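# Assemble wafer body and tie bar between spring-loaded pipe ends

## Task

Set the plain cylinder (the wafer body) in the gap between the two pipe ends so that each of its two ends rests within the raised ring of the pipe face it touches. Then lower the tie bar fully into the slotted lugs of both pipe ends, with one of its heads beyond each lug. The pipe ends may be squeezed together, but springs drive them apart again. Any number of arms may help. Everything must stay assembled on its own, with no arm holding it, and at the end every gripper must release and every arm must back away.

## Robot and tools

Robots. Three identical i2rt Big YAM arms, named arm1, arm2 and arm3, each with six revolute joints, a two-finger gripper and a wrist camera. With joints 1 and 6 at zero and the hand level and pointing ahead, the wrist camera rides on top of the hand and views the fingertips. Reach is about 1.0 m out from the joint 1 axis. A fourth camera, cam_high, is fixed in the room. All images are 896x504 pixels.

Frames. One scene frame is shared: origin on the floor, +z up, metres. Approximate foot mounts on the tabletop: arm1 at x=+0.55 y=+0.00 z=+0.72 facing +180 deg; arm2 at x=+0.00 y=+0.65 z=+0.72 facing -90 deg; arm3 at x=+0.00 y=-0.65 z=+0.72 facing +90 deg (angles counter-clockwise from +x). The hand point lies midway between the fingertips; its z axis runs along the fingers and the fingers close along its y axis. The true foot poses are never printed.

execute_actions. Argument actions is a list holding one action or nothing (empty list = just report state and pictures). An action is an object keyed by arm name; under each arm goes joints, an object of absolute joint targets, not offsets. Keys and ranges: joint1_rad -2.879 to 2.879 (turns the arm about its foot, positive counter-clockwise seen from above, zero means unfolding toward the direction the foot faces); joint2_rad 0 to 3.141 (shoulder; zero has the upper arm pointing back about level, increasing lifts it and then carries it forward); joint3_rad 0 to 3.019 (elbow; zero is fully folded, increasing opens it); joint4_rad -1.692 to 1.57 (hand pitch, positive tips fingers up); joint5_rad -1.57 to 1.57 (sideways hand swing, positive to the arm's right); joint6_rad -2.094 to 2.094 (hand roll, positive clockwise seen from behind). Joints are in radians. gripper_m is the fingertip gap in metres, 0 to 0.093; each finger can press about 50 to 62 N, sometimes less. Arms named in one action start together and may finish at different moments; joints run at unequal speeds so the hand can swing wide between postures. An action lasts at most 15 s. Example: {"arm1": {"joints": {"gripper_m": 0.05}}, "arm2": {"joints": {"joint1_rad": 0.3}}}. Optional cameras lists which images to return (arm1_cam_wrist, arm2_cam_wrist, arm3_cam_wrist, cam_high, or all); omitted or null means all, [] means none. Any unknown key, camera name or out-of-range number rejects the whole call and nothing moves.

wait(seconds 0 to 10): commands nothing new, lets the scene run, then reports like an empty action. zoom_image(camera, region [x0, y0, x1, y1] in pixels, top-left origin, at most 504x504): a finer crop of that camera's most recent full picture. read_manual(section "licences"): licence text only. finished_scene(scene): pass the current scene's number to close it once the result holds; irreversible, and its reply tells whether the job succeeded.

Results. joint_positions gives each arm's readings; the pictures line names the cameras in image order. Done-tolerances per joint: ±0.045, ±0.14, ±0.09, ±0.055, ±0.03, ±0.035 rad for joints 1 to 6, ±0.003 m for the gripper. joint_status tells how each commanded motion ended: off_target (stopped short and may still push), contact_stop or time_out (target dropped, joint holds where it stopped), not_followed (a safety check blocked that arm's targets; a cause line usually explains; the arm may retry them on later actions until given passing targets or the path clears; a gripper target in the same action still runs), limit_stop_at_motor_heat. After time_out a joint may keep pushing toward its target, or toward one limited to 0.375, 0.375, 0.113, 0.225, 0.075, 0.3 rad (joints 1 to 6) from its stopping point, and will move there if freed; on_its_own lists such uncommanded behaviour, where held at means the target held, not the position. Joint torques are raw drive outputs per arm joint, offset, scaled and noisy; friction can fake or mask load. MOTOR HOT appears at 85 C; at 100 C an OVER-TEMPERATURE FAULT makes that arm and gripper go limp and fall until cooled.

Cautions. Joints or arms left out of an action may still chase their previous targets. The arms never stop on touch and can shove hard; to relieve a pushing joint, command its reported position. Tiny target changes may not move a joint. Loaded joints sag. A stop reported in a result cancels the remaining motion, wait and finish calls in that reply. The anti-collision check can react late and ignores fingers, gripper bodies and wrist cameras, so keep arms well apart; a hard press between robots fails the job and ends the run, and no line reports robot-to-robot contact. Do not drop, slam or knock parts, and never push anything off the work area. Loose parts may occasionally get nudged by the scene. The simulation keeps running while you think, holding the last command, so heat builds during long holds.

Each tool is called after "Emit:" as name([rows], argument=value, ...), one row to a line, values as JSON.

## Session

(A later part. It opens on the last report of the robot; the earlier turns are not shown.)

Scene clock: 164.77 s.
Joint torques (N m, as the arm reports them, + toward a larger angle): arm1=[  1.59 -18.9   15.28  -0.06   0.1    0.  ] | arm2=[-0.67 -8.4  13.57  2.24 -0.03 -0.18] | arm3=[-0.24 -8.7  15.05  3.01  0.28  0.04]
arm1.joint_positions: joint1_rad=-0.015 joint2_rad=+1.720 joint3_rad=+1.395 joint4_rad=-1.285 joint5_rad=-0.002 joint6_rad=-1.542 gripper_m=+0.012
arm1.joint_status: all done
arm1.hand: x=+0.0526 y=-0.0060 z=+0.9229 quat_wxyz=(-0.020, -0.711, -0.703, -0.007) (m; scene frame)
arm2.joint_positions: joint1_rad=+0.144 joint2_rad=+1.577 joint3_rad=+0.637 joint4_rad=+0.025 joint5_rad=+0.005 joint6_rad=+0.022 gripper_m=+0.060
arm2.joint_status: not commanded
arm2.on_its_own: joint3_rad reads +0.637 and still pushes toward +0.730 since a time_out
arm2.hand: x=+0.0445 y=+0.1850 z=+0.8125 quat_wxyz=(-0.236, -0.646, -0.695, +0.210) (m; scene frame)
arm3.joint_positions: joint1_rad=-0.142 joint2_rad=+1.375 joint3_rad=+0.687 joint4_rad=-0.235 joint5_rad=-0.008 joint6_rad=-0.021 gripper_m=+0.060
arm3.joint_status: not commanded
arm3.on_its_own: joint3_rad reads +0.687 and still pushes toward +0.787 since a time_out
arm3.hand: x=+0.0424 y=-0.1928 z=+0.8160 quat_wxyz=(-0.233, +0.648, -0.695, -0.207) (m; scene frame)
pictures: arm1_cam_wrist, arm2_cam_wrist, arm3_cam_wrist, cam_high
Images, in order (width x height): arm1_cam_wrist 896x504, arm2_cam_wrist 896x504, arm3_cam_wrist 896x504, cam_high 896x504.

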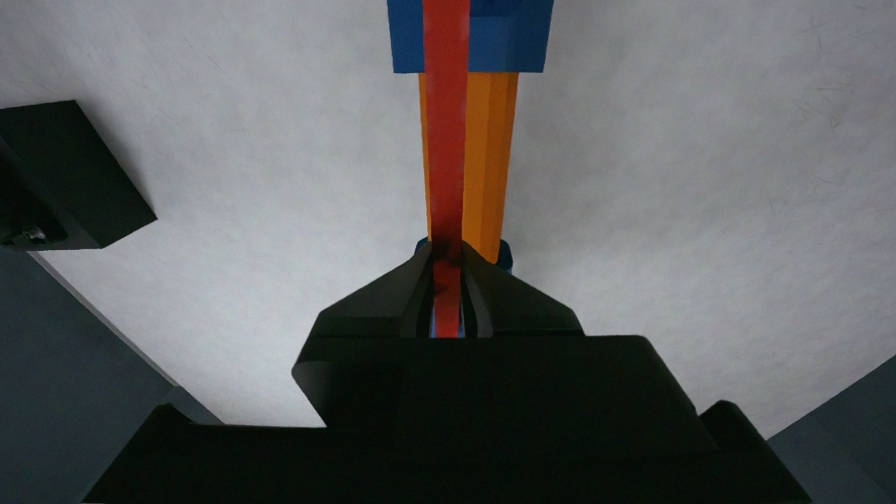

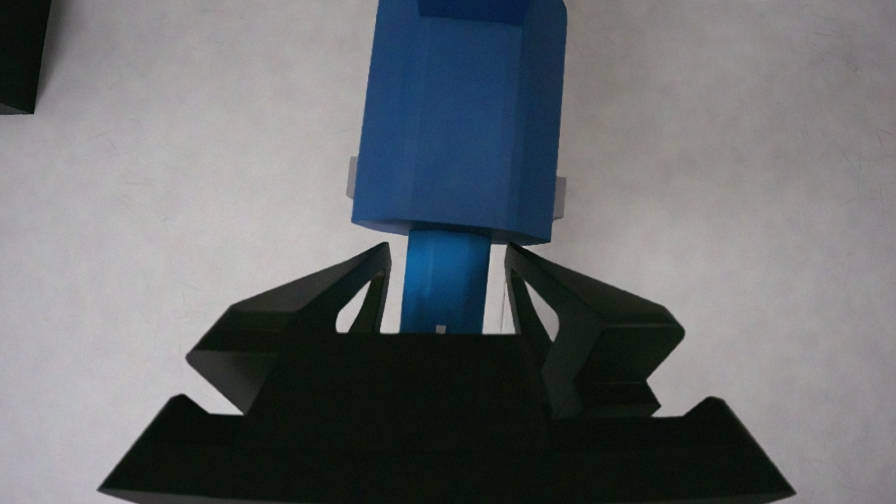

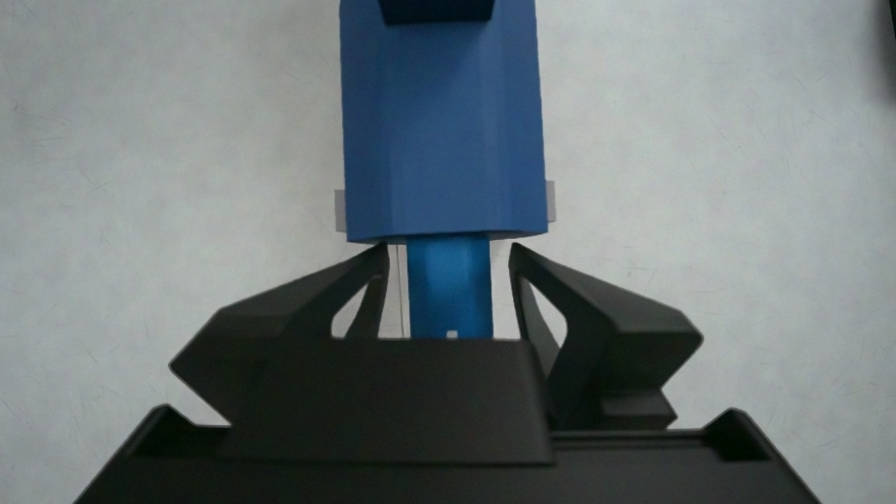

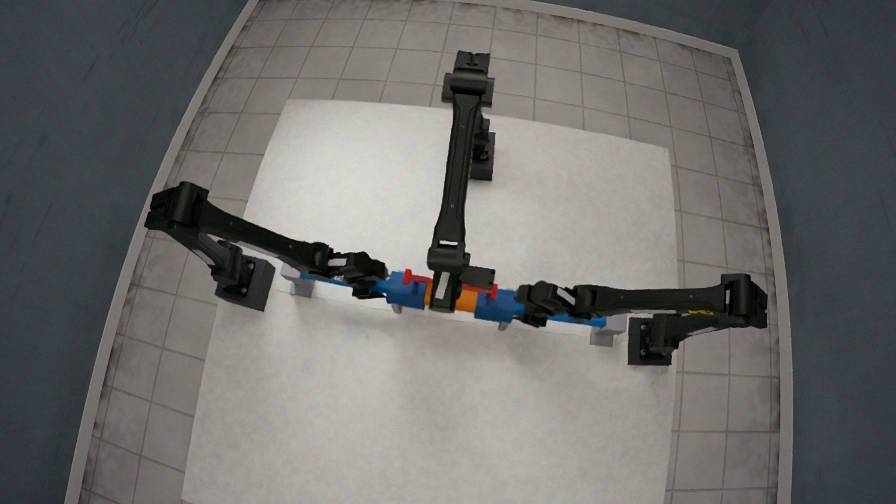

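Emit:
execute_actions([
  {"arm1":{"joints":{"joint1_rad":0.005,"joint2_rad":1.72,"joint4_rad":-1.232}}},
], cameras=["arm1_cam_wrist","cam_high"])

Emit:
zoom_image(camera="cam_high", region=[390, 255, 520, 325])

Scene clock: 170.77 s.
Joint torques (N m, as the arm reports them, + toward a larger angle): arm1=[  2.16 -17.72  15.29   0.41   0.07   0.04] | arm2=[-0.67 -8.36 13.56  2.24 -0.03 -0.18] | arm3=[-0.32 -8.62 15.05  2.99  0.28  0.03]
arm1.joint_positions: joint1_rad=-0.006 joint2_rad=+1.720 joint3_rad=+1.395 joint4_rad=-1.247 joint5_rad=-0.002 joint6_rad=-1.542 gripper_m=+0.012
arm1.joint_status: all done
arm1.hand: x=+0.0433 y=-0.0108 z=+0.9228 quat_wxyz=(-0.007, -0.708, -0.706, +0.007) (m; scene frame)
arm2.joint_positions: joint1_rad=+0.144 joint2_rad=+1.577 joint3_rad=+0.637 joint4_rad=+0.025 joint5_rad=+0.005 joint6_rad=+0.022 gripper_m=+0.060
arm2.joint_status: not commanded
arm2.on_its_own: joint3_rad reads +0.637 and still pushes toward +0.730 since a time_out
arm2.hand: x=+0.0445 y=+0.1850 z=+0.8125 quat_wxyz=(-0.236, -0.646, -0.695, +0.210) (m; scene frame)
arm3.joint_positions: joint1_rad=-0.142 joint2_rad=+1.375 joint3_rad=+0.687 joint4_rad=-0.235 joint5_rad=-0.008 joint6_rad=-0.021 gripper_m=+0.060
arm3.joint_status: not commanded
arm3.on_its_own: joint3_rad reads +0.687 and still pushes toward +0.787 since a time_out
arm3.hand: x=+0.0424 y=-0.1928 z=+0.8160 quat_wxyz=(-0.233, +0.648, -0.695, -0.207) (m; scene frame)
pictures: arm1_cam_wrist, cam_high
Images, in order (width x height): arm1_cam_wrist 896x504, cam_high 896x504.

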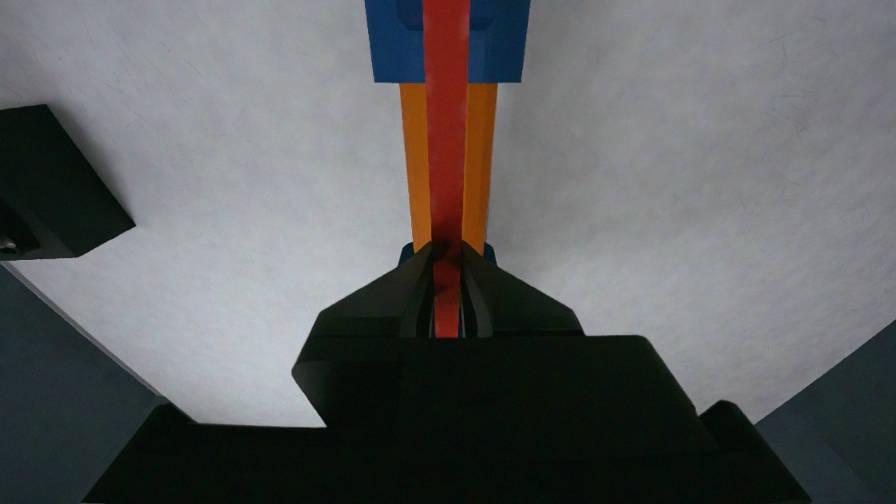

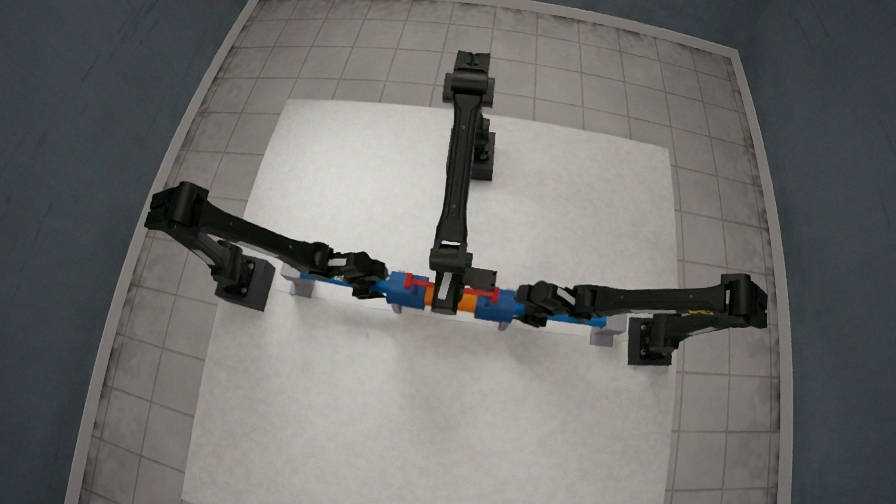

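Region (390, 255, 520, 325) of cam_high's 896x504 image, scaled by 3.877, with more detail than that image has; it fills the top 271 rows of this view, and the rest is white.

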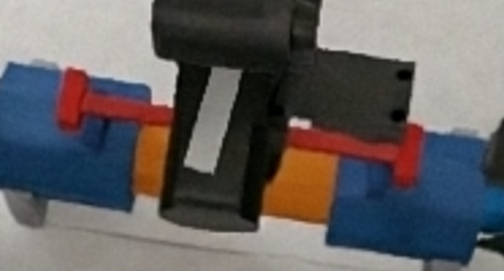

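Emit:
execute_actions([
  {"arm1":{"joints":{"joint2_rad":1.77}}},
])

Emit:
zoom_image(camera="cam_high", region=[390, 255, 520, 325])

Scene clock: 177.00 s.
Joint torques (N m, as the arm reports them, + toward a larger angle): arm1=[  2.58 -18.65  14.32   0.17  -0.13   0.  ] | arm2=[-0.72 -8.39 13.56  2.24 -0.03 -0.18] | arm3=[-0.3  -8.69 15.07  3.    0.28  0.03]
arm1.joint_positions: joint1_rad=-0.006 joint2_rad=+1.773 joint3_rad=+1.405 joint4_rad=-1.244 joint5_rad=+0.002 joint6_rad=-1.543 gripper_m=+0.012
arm1.joint_status: all done
arm1.hand: x=+0.0395 y=-0.0106 z=+0.9006 quat_wxyz=(-0.019, -0.708, -0.706, -0.010) (m; scene frame)
arm2.joint_positions: joint1_rad=+0.144 joint2_rad=+1.577 joint3_rad=+0.637 joint4_rad=+0.025 joint5_rad=+0.005 joint6_rad=+0.022 gripper_m=+0.060
arm2.joint_status: not commanded
arm2.on_its_own: joint3_rad reads +0.637 and still pushes toward +0.730 since a time_out
arm2.hand: x=+0.0445 y=+0.1850 z=+0.8125 quat_wxyz=(-0.236, -0.646, -0.695, +0.210) (m; scene frame)
arm3.joint_positions: joint1_rad=-0.142 joint2_rad=+1.375 joint3_rad=+0.687 joint4_rad=-0.235 joint5_rad=-0.008 joint6_rad=-0.021 gripper_m=+0.060
arm3.joint_status: not commanded
arm3.on_its_own: joint3_rad reads +0.687 and still pushes toward +0.787 since a time_out
arm3.hand: x=+0.0424 y=-0.1928 z=+0.8160 quat_wxyz=(-0.233, +0.648, -0.695, -0.207) (m; scene frame)
pictures: arm1_cam_wrist, arm2_cam_wrist, arm3_cam_wrist, cam_high
Images, in order (width x height): arm1_cam_wrist 896x504, arm2_cam_wrist 896x504, arm3_cam_wrist 896x504, cam_high 896x504.

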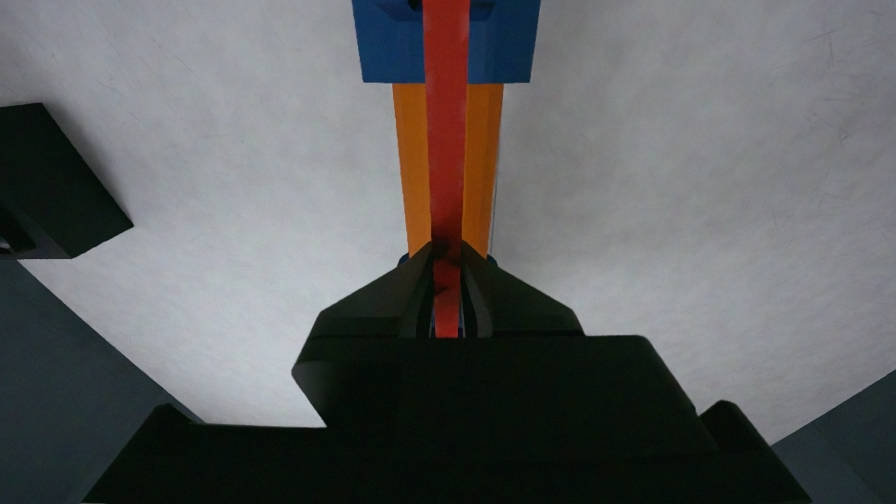

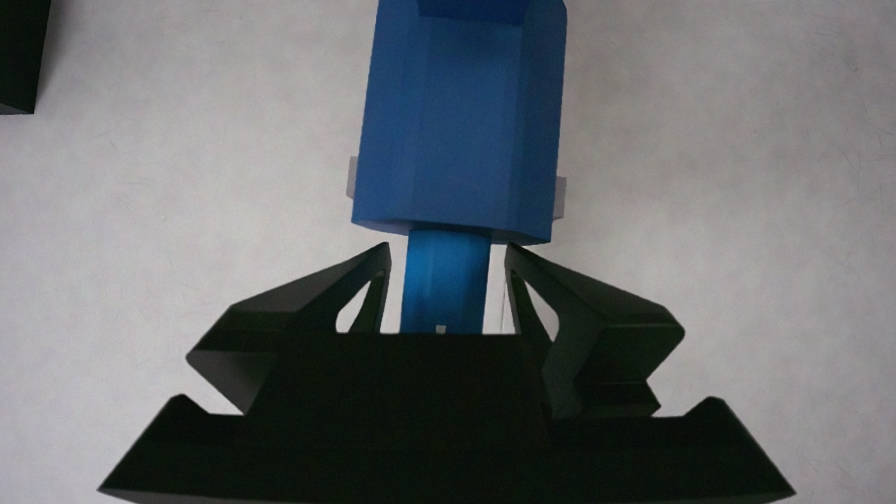

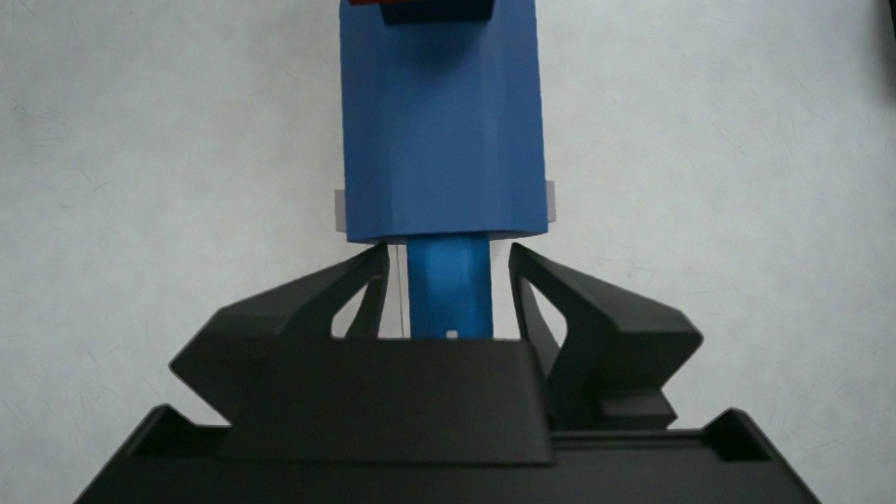

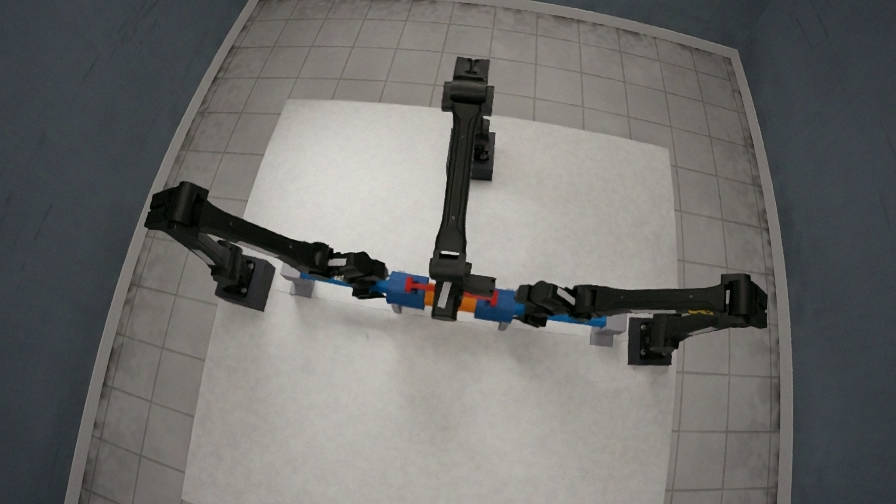

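Region (390, 255, 520, 325) of cam_high's 896x504 image, scaled by 3.877, with more detail than that image has; it fills the top 271 rows of this view, and the rest is white.

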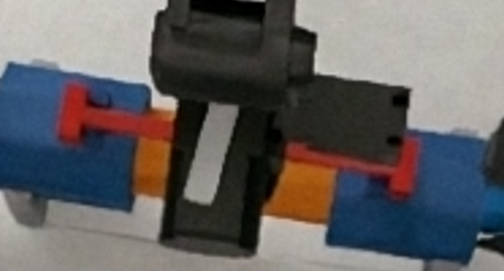

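Emit:
execute_actions([
  {"arm1":{"joints":{"joint1_rad":-0.022,"joint2_rad":1.74,"joint3_rad":1.43,"joint4_rad":-1.275}}},
], cameras=["arm1_cam_wrist","cam_high"])

Emit:
zoom_image(camera="cam_high", region=[390, 255, 520, 325])

Scene clock: 183.27 s.
Joint torques (N m, as the arm reports them, + toward a larger angle): arm1=[ -0.45 -21.13  11.5   -1.08  -0.08   0.05] | arm2=[-0.67 -8.41 13.57  2.24 -0.03 -0.18] | arm3=[-0.27 -8.62 15.04  2.98  0.28  0.03]
arm1.joint_positions: joint1_rad=-0.010 joint2_rad=+1.773 joint3_rad=+1.405 joint4_rad=-1.261 joint5_rad=+0.002 joint6_rad=-1.543 gripper_m=+0.012
arm1.joint_status: all done
arm1.hand: x=+0.0437 y=-0.0086 z=+0.9008 quat_wxyz=(-0.025, -0.709, -0.705, -0.016) (m; scene frame)
arm2.joint_positions: joint1_rad=+0.144 joint2_rad=+1.577 joint3_rad=+0.637 joint4_rad=+0.025 joint5_rad=+0.005 joint6_rad=+0.022 gripper_m=+0.060
arm2.joint_status: not commanded
arm2.on_its_own: joint3_rad reads +0.637 and still pushes toward +0.730 since a time_out
arm2.hand: x=+0.0445 y=+0.1850 z=+0.8125 quat_wxyz=(-0.236, -0.646, -0.695, +0.210) (m; scene frame)
arm3.joint_positions: joint1_rad=-0.142 joint2_rad=+1.375 joint3_rad=+0.687 joint4_rad=-0.235 joint5_rad=-0.008 joint6_rad=-0.021 gripper_m=+0.060
arm3.joint_status: not commanded
arm3.on_its_own: joint3_rad reads +0.687 and still pushes toward +0.787 since a time_out
arm3.hand: x=+0.0424 y=-0.1928 z=+0.8160 quat_wxyz=(-0.233, +0.648, -0.695, -0.207) (m; scene frame)
pictures: arm1_cam_wrist, cam_high
Images, in order (width x height): arm1_cam_wrist 896x504, cam_high 896x504.

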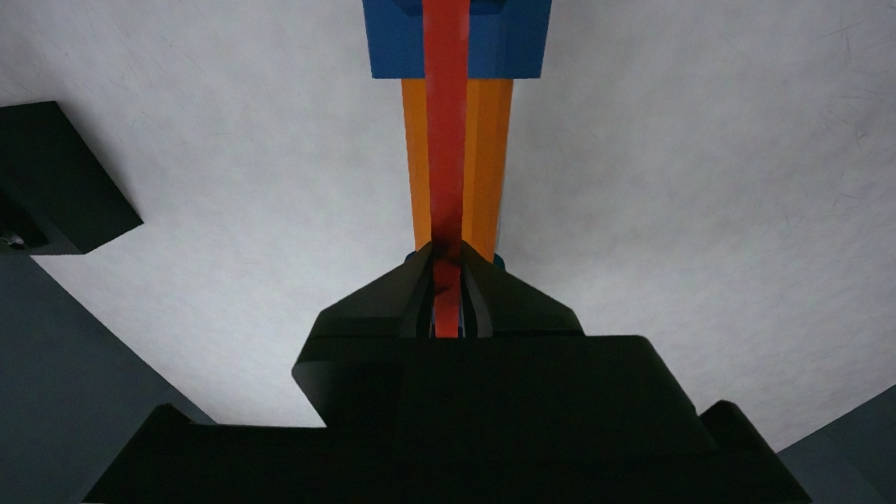

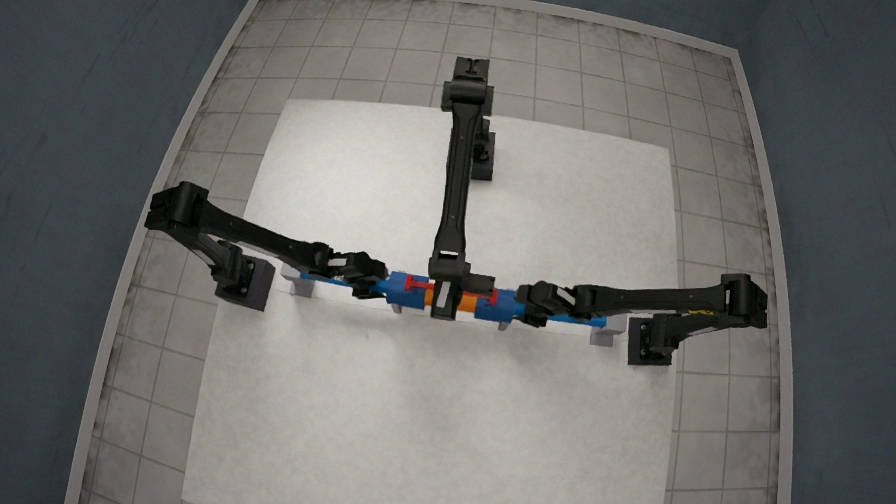

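Region (390, 255, 520, 325) of cam_high's 896x504 image, scaled by 3.877, with more detail than that image has; it fills the top 271 rows of this view, and the rest is white.

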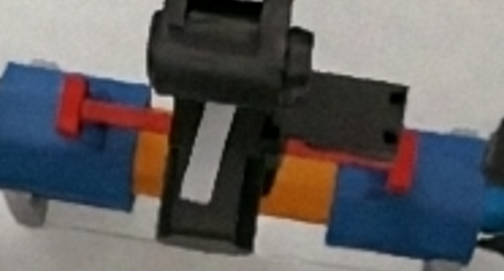

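Emit:
execute_actions([
  {"arm1":{"joints":{"joint1_rad":-0.01,"joint2_rad":1.81,"joint4_rad":-1.255}}},
])

Emit:
zoom_image(camera="cam_high", region=[390, 255, 520, 325])

Scene clock: 186.00 s.
Joint torques (N m, as the arm reports them, + toward a larger angle): arm1=[  1.21 -17.56  11.29  -0.03  -0.09   0.02] | arm2=[-0.71 -8.33 13.59  2.27 -0.03 -0.18] | arm3=[-0.26 -8.61 15.05  3.01  0.27  0.04]
arm1.joint_positions: joint1_rad=-0.010 joint2_rad=+1.804 joint3_rad=+1.406 joint4_rad=-1.262 joint5_rad=+0.002 joint6_rad=-1.543 gripper_m=+0.011
arm1.joint_status: all done
arm1.hand: x=+0.0445 y=-0.0089 z=+0.8864 quat_wxyz=(-0.035, -0.708, -0.705, -0.027) (m; scene frame)
arm2.joint_positions: joint1_rad=+0.144 joint2_rad=+1.577 joint3_rad=+0.637 joint4_rad=+0.025 joint5_rad=+0.005 joint6_rad=+0.022 gripper_m=+0.060
arm2.joint_status: not commanded
arm2.on_its_own: joint3_rad reads +0.637 and still pushes toward +0.730 since a time_out
arm2.hand: x=+0.0445 y=+0.1850 z=+0.8125 quat_wxyz=(-0.236, -0.646, -0.695, +0.210) (m; scene frame)
arm3.joint_positions: joint1_rad=-0.142 joint2_rad=+1.375 joint3_rad=+0.687 joint4_rad=-0.235 joint5_rad=-0.008 joint6_rad=-0.021 gripper_m=+0.060
arm3.joint_status: not commanded
arm3.on_its_own: joint3_rad reads +0.687 and still pushes toward +0.787 since a time_out
arm3.hand: x=+0.0425 y=-0.1928 z=+0.8160 quat_wxyz=(-0.233, +0.648, -0.695, -0.207) (m; scene frame)
pictures: arm1_cam_wrist, arm2_cam_wrist, arm3_cam_wrist, cam_high
Images, in order (width x height): arm1_cam_wrist 896x504, arm2_cam_wrist 896x504, arm3_cam_wrist 896x504, cam_high 896x504.

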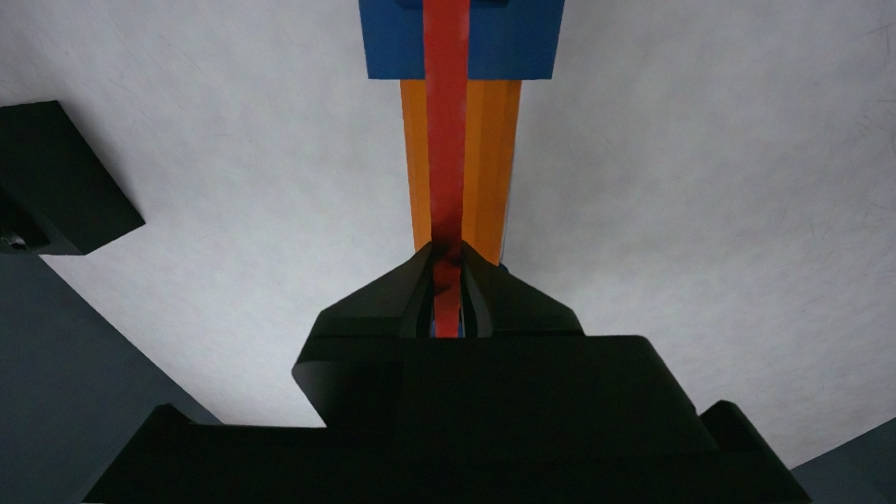

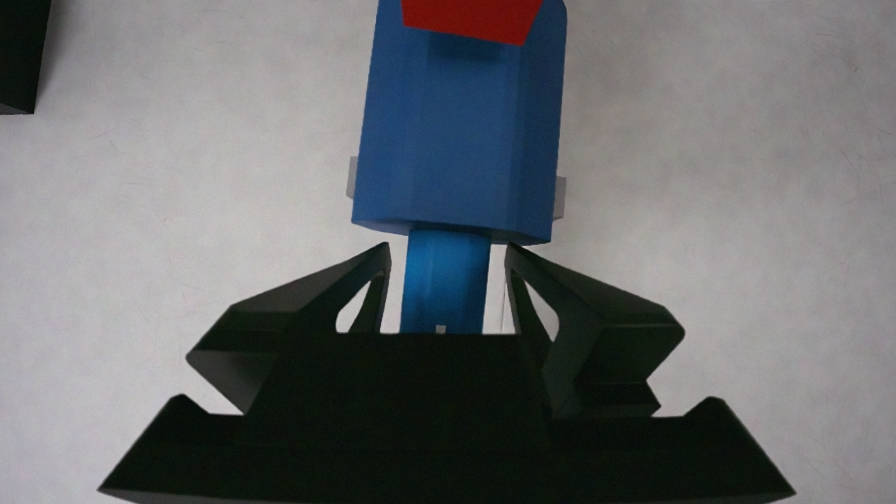

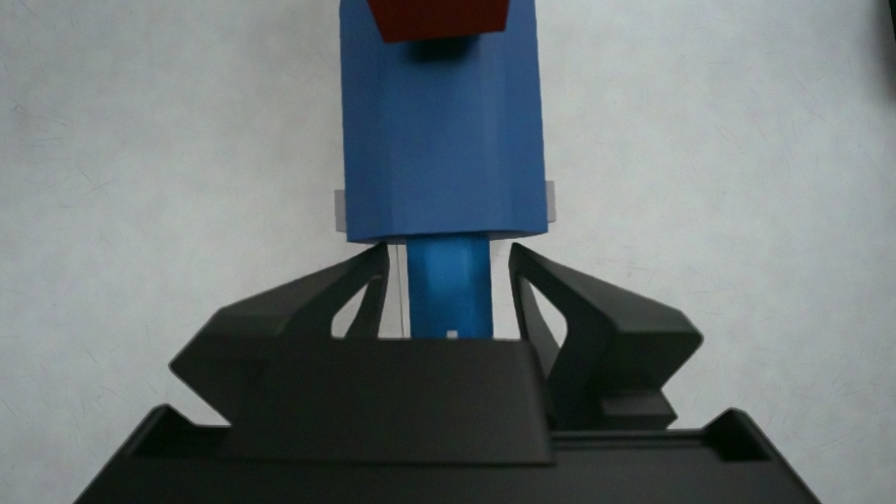

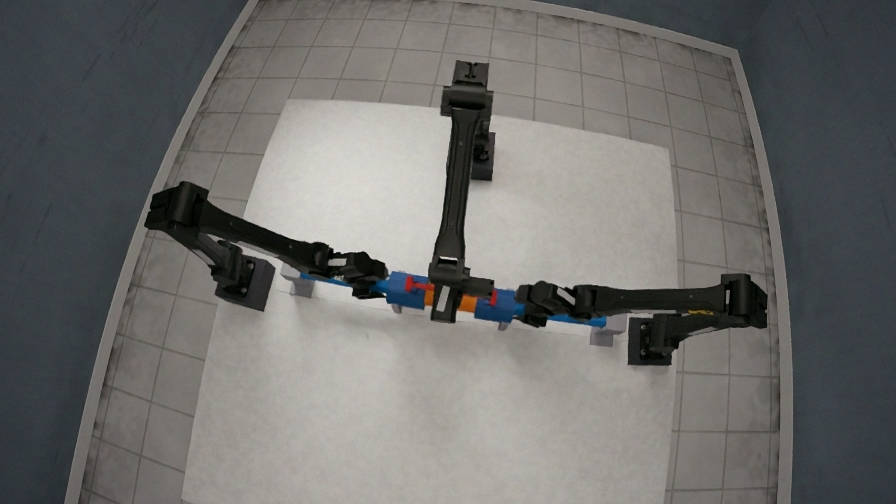

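Region (390, 255, 520, 325) of cam_high's 896x504 image, scaled by 3.877, with more detail than that image has; it fills the top 271 rows of this view, and the rest is white.

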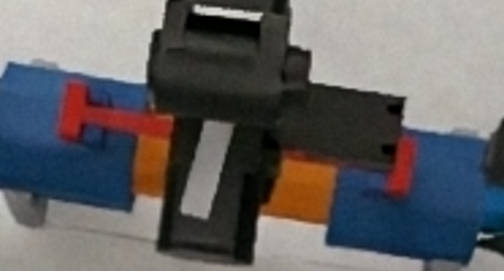

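In the slots. Release, then retreat.

Emit:
execute_actions([
  {"arm1":{"joints":{"gripper_m":0.05}}},
], cameras=["arm2_cam_wrist","arm3_cam_wrist"])

Emit:
execute_actions([
  {"arm1":{"joints":{"joint2_rad":1.5}},"arm2":{"joints":{"joint2_rad":1.36,"joint3_rad":0.45}},"arm3":{"joints":{"joint2_rad":1.145,"joint3_rad":0.525}}},
], cameras=[])

Emit:
execute_actions([
  {"arm1":{"joints":{"joint2_rad":1.1,"joint3_rad":1.2}},"arm2":{"joints":{"joint2_rad":0.9,"joint3_rad":0.6,"joint4_rad":-0.45}},"arm3":{"joints":{"joint2_rad":0.8,"joint3_rad":0.72,"joint4_rad":-0.65}}},
])

Scene clock: 190.97 s.
Joint torques (N m, as the arm reports them, + toward a larger angle): arm1=[  1.12 -18.02  11.33  -0.27  -0.05   0.01] | arm2=[-0.69 -8.4  13.57  2.23 -0.04 -0.18] | arm3=[-0.3  -8.65 15.05  3.    0.27  0.03]
arm1.joint_positions: joint1_rad=-0.010 joint2_rad=+1.805 joint3_rad=+1.406 joint4_rad=-1.262 joint5_rad=+0.002 joint6_rad=-1.543 gripper_m=+0.050
arm1.joint_status: all done
arm1.hand: x=+0.0446 y=-0.0089 z=+0.8859 quat_wxyz=(-0.036, -0.708, -0.705, -0.027) (m; scene frame)
arm2.joint_positions: joint1_rad=+0.144 joint2_rad=+1.577 joint3_rad=+0.637 joint4_rad=+0.025 joint5_rad=+0.005 joint6_rad=+0.022 gripper_m=+0.060
arm2.joint_status: not commanded
arm2.on_its_own: joint3_rad reads +0.637 and still pushes toward +0.730 since a time_out
arm2.hand: x=+0.0445 y=+0.1850 z=+0.8125 quat_wxyz=(-0.236, -0.646, -0.695, +0.210) (m; scene frame)
arm3.joint_positions: joint1_rad=-0.142 joint2_rad=+1.375 joint3_rad=+0.687 joint4_rad=-0.235 joint5_rad=-0.008 joint6_rad=-0.021 gripper_m=+0.060
arm3.joint_status: not commanded
arm3.on_its_own: joint3_rad reads +0.687 and still pushes toward +0.787 since a time_out
arm3.hand: x=+0.0425 y=-0.1928 z=+0.8160 quat_wxyz=(-0.233, +0.648, -0.695, -0.207) (m; scene frame)
pictures: arm2_cam_wrist, arm3_cam_wrist
Images, in order (width x height): arm2_cam_wrist 896x504, arm3_cam_wrist 896x504.

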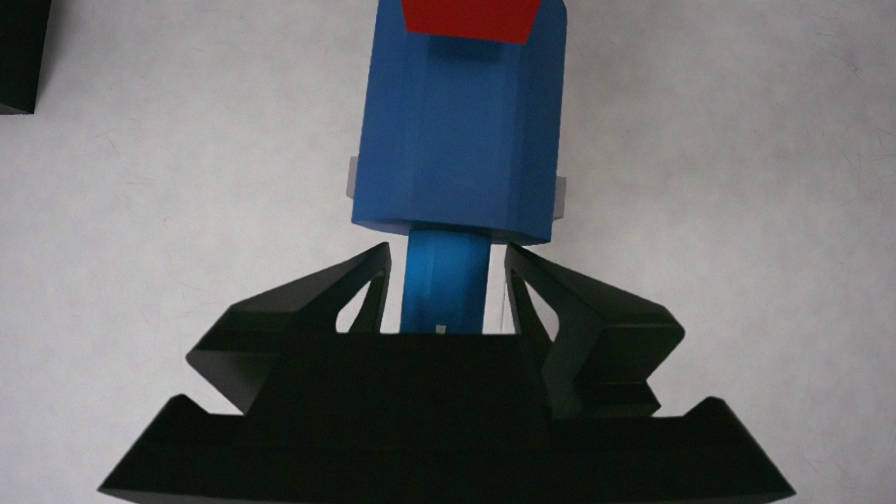

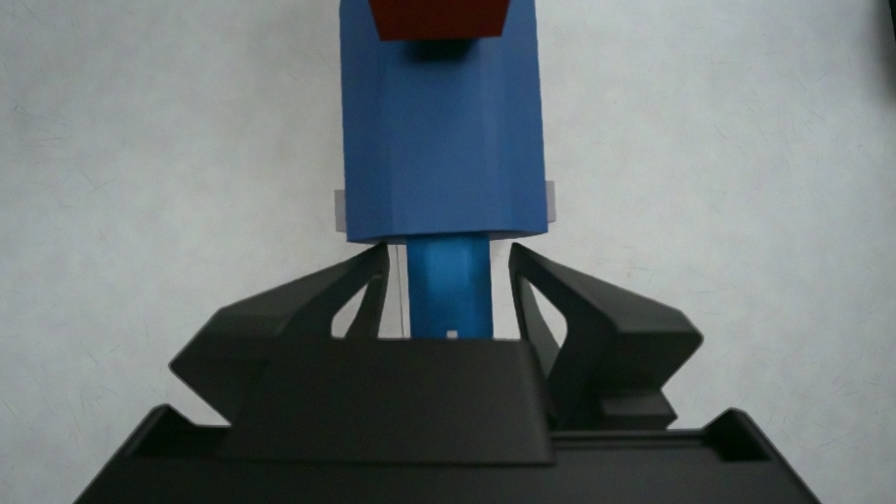

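Scene clock: 192.27 s.
Joint torques (N m, as the arm reports them, + toward a larger angle): arm1=[  1.02 -14.66  12.54   0.46  -0.1    0.03] | arm2=[-0.7  -7.47  7.18  2.17  0.04 -0.12] | arm3=[-0.27 -7.56  8.18  2.39  0.09 -0.03]
arm1.joint_positions: joint1_rad=-0.010 joint2_rad=+1.499 joint3_rad=+1.406 joint4_rad=-1.262 joint5_rad=+0.002 joint6_rad=-1.543 gripper_m=+0.050
arm1.joint_status: all done
arm1.hand: x=+0.0549 y=-0.0063 z=+1.0331 quat_wxyz=(+0.069, -0.706, -0.700, +0.083) (m; scene frame)
arm2.joint_positions: joint1_rad=+0.144 joint2_rad=+1.351 joint3_rad=+0.448 joint4_rad=+0.028 joint5_rad=+0.003 joint6_rad=+0.014 gripper_m=+0.060
arm2.joint_status: all done
arm2.hand: x=+0.0382 y=+0.2518 z=+0.8344 quat_wxyz=(-0.250, -0.638, -0.693, +0.224) (m; scene frame)
arm3.joint_positions: joint1_rad=-0.142 joint2_rad=+1.134 joint3_rad=+0.521 joint4_rad=-0.218 joint5_rad=-0.003 joint6_rad=-0.014 gripper_m=+0.060
arm3.joint_status: all done
arm3.hand: x=+0.0377 y=-0.2490 z=+0.8413 quat_wxyz=(-0.266, +0.635, -0.686, -0.235) (m; scene frame)
pictures: none
No camera images: the call's "cameras" was empty. Leave "cameras" out to get every camera's image.

Scene clock: 193.60 s.
Joint torques (N m, as the arm reports them, + toward a larger angle): arm1=[ 0.57 -7.23 11.62  1.04 -0.07  0.08] | arm2=[-0.68 -3.32 11.6   0.91  0.04 -0.12] | arm3=[-0.22 -4.87 10.88  0.91  0.09 -0.03]
arm1.joint_positions: joint1_rad=-0.010 joint2_rad=+1.096 joint3_rad=+1.193 joint4_rad=-1.261 joint5_rad=+0.002 joint6_rad=-1.543 gripper_m=+0.050
arm1.joint_status: all done
arm1.hand: x=+0.1639 y=-0.0027 z=+1.1051 quat_wxyz=(+0.135, -0.696, -0.689, +0.152) (m; scene frame)
arm2.joint_positions: joint1_rad=+0.144 joint2_rad=+0.890 joint3_rad=+0.578 joint4_rad=-0.431 joint5_rad=+0.003 joint6_rad=+0.014 gripper_m=+0.060
arm2.joint_status: all done
arm2.hand: x=+0.0361 y=+0.2688 z=+0.9922 quat_wxyz=(-0.296, -0.622, -0.675, +0.264) (m; scene frame)
arm3.joint_positions: joint1_rad=-0.142 joint2_rad=+0.796 joint3_rad=+0.702 joint4_rad=-0.635 joint5_rad=-0.003 joint6_rad=-0.014 gripper_m=+0.060
arm3.joint_status: all done
arm3.hand: x=+0.0336 y=-0.2789 z=+0.9897 quat_wxyz=(-0.301, +0.622, -0.672, -0.267) (m; scene frame)
pictures: arm1_cam_wrist, arm2_cam_wrist, arm3_cam_wrist, cam_high
Images, in order (width x height): arm1_cam_wrist 896x504, arm2_cam_wrist 896x504, arm3_cam_wrist 896x504, cam_high 896x504.

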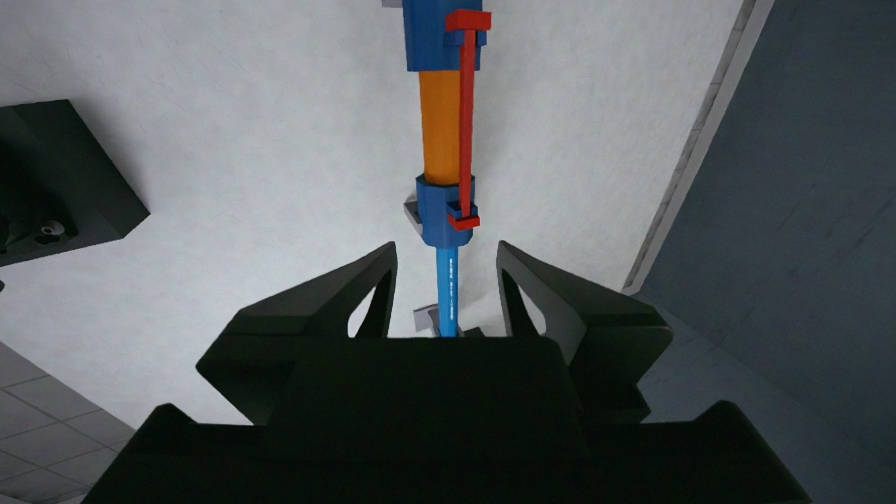

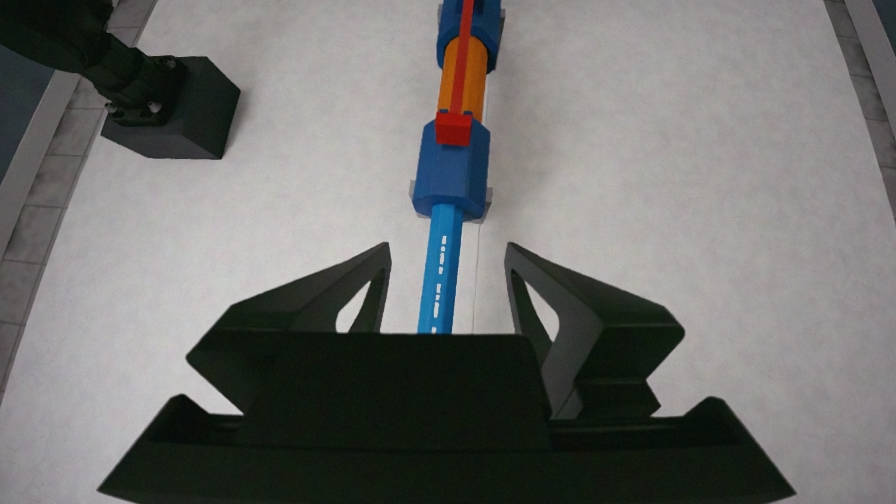

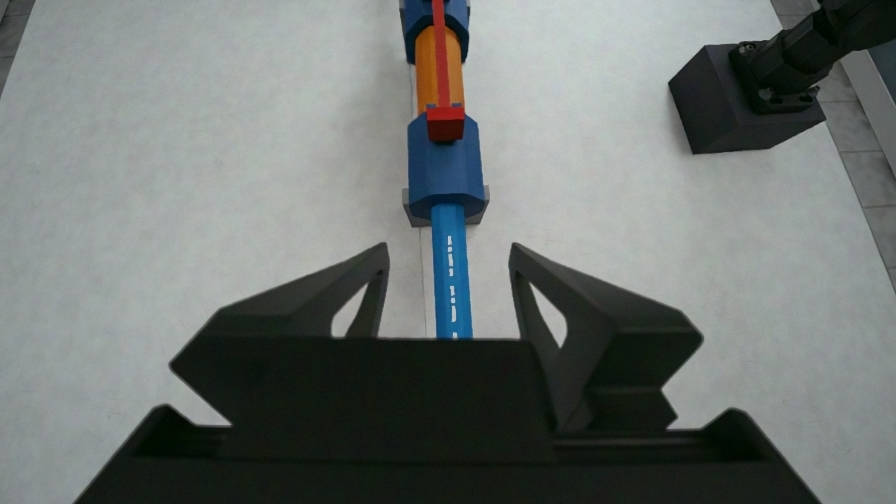

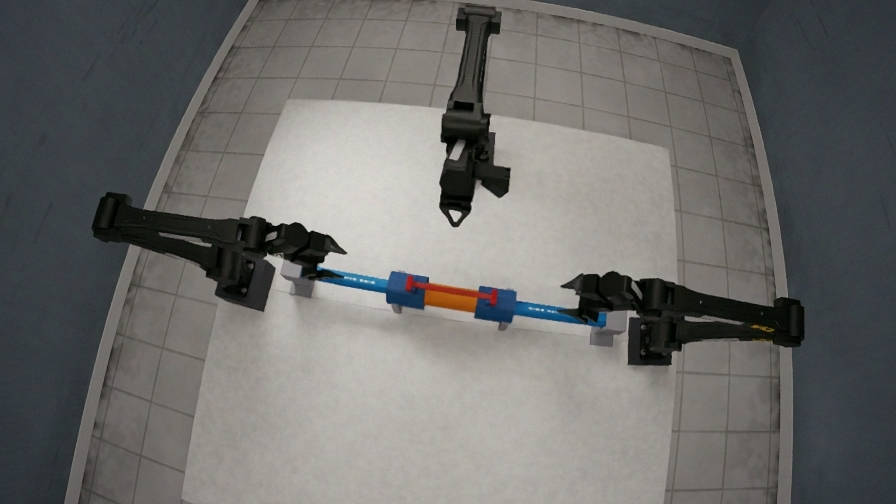

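Emit:
finished_scene(scene=1)

The scene is finished: the task was done.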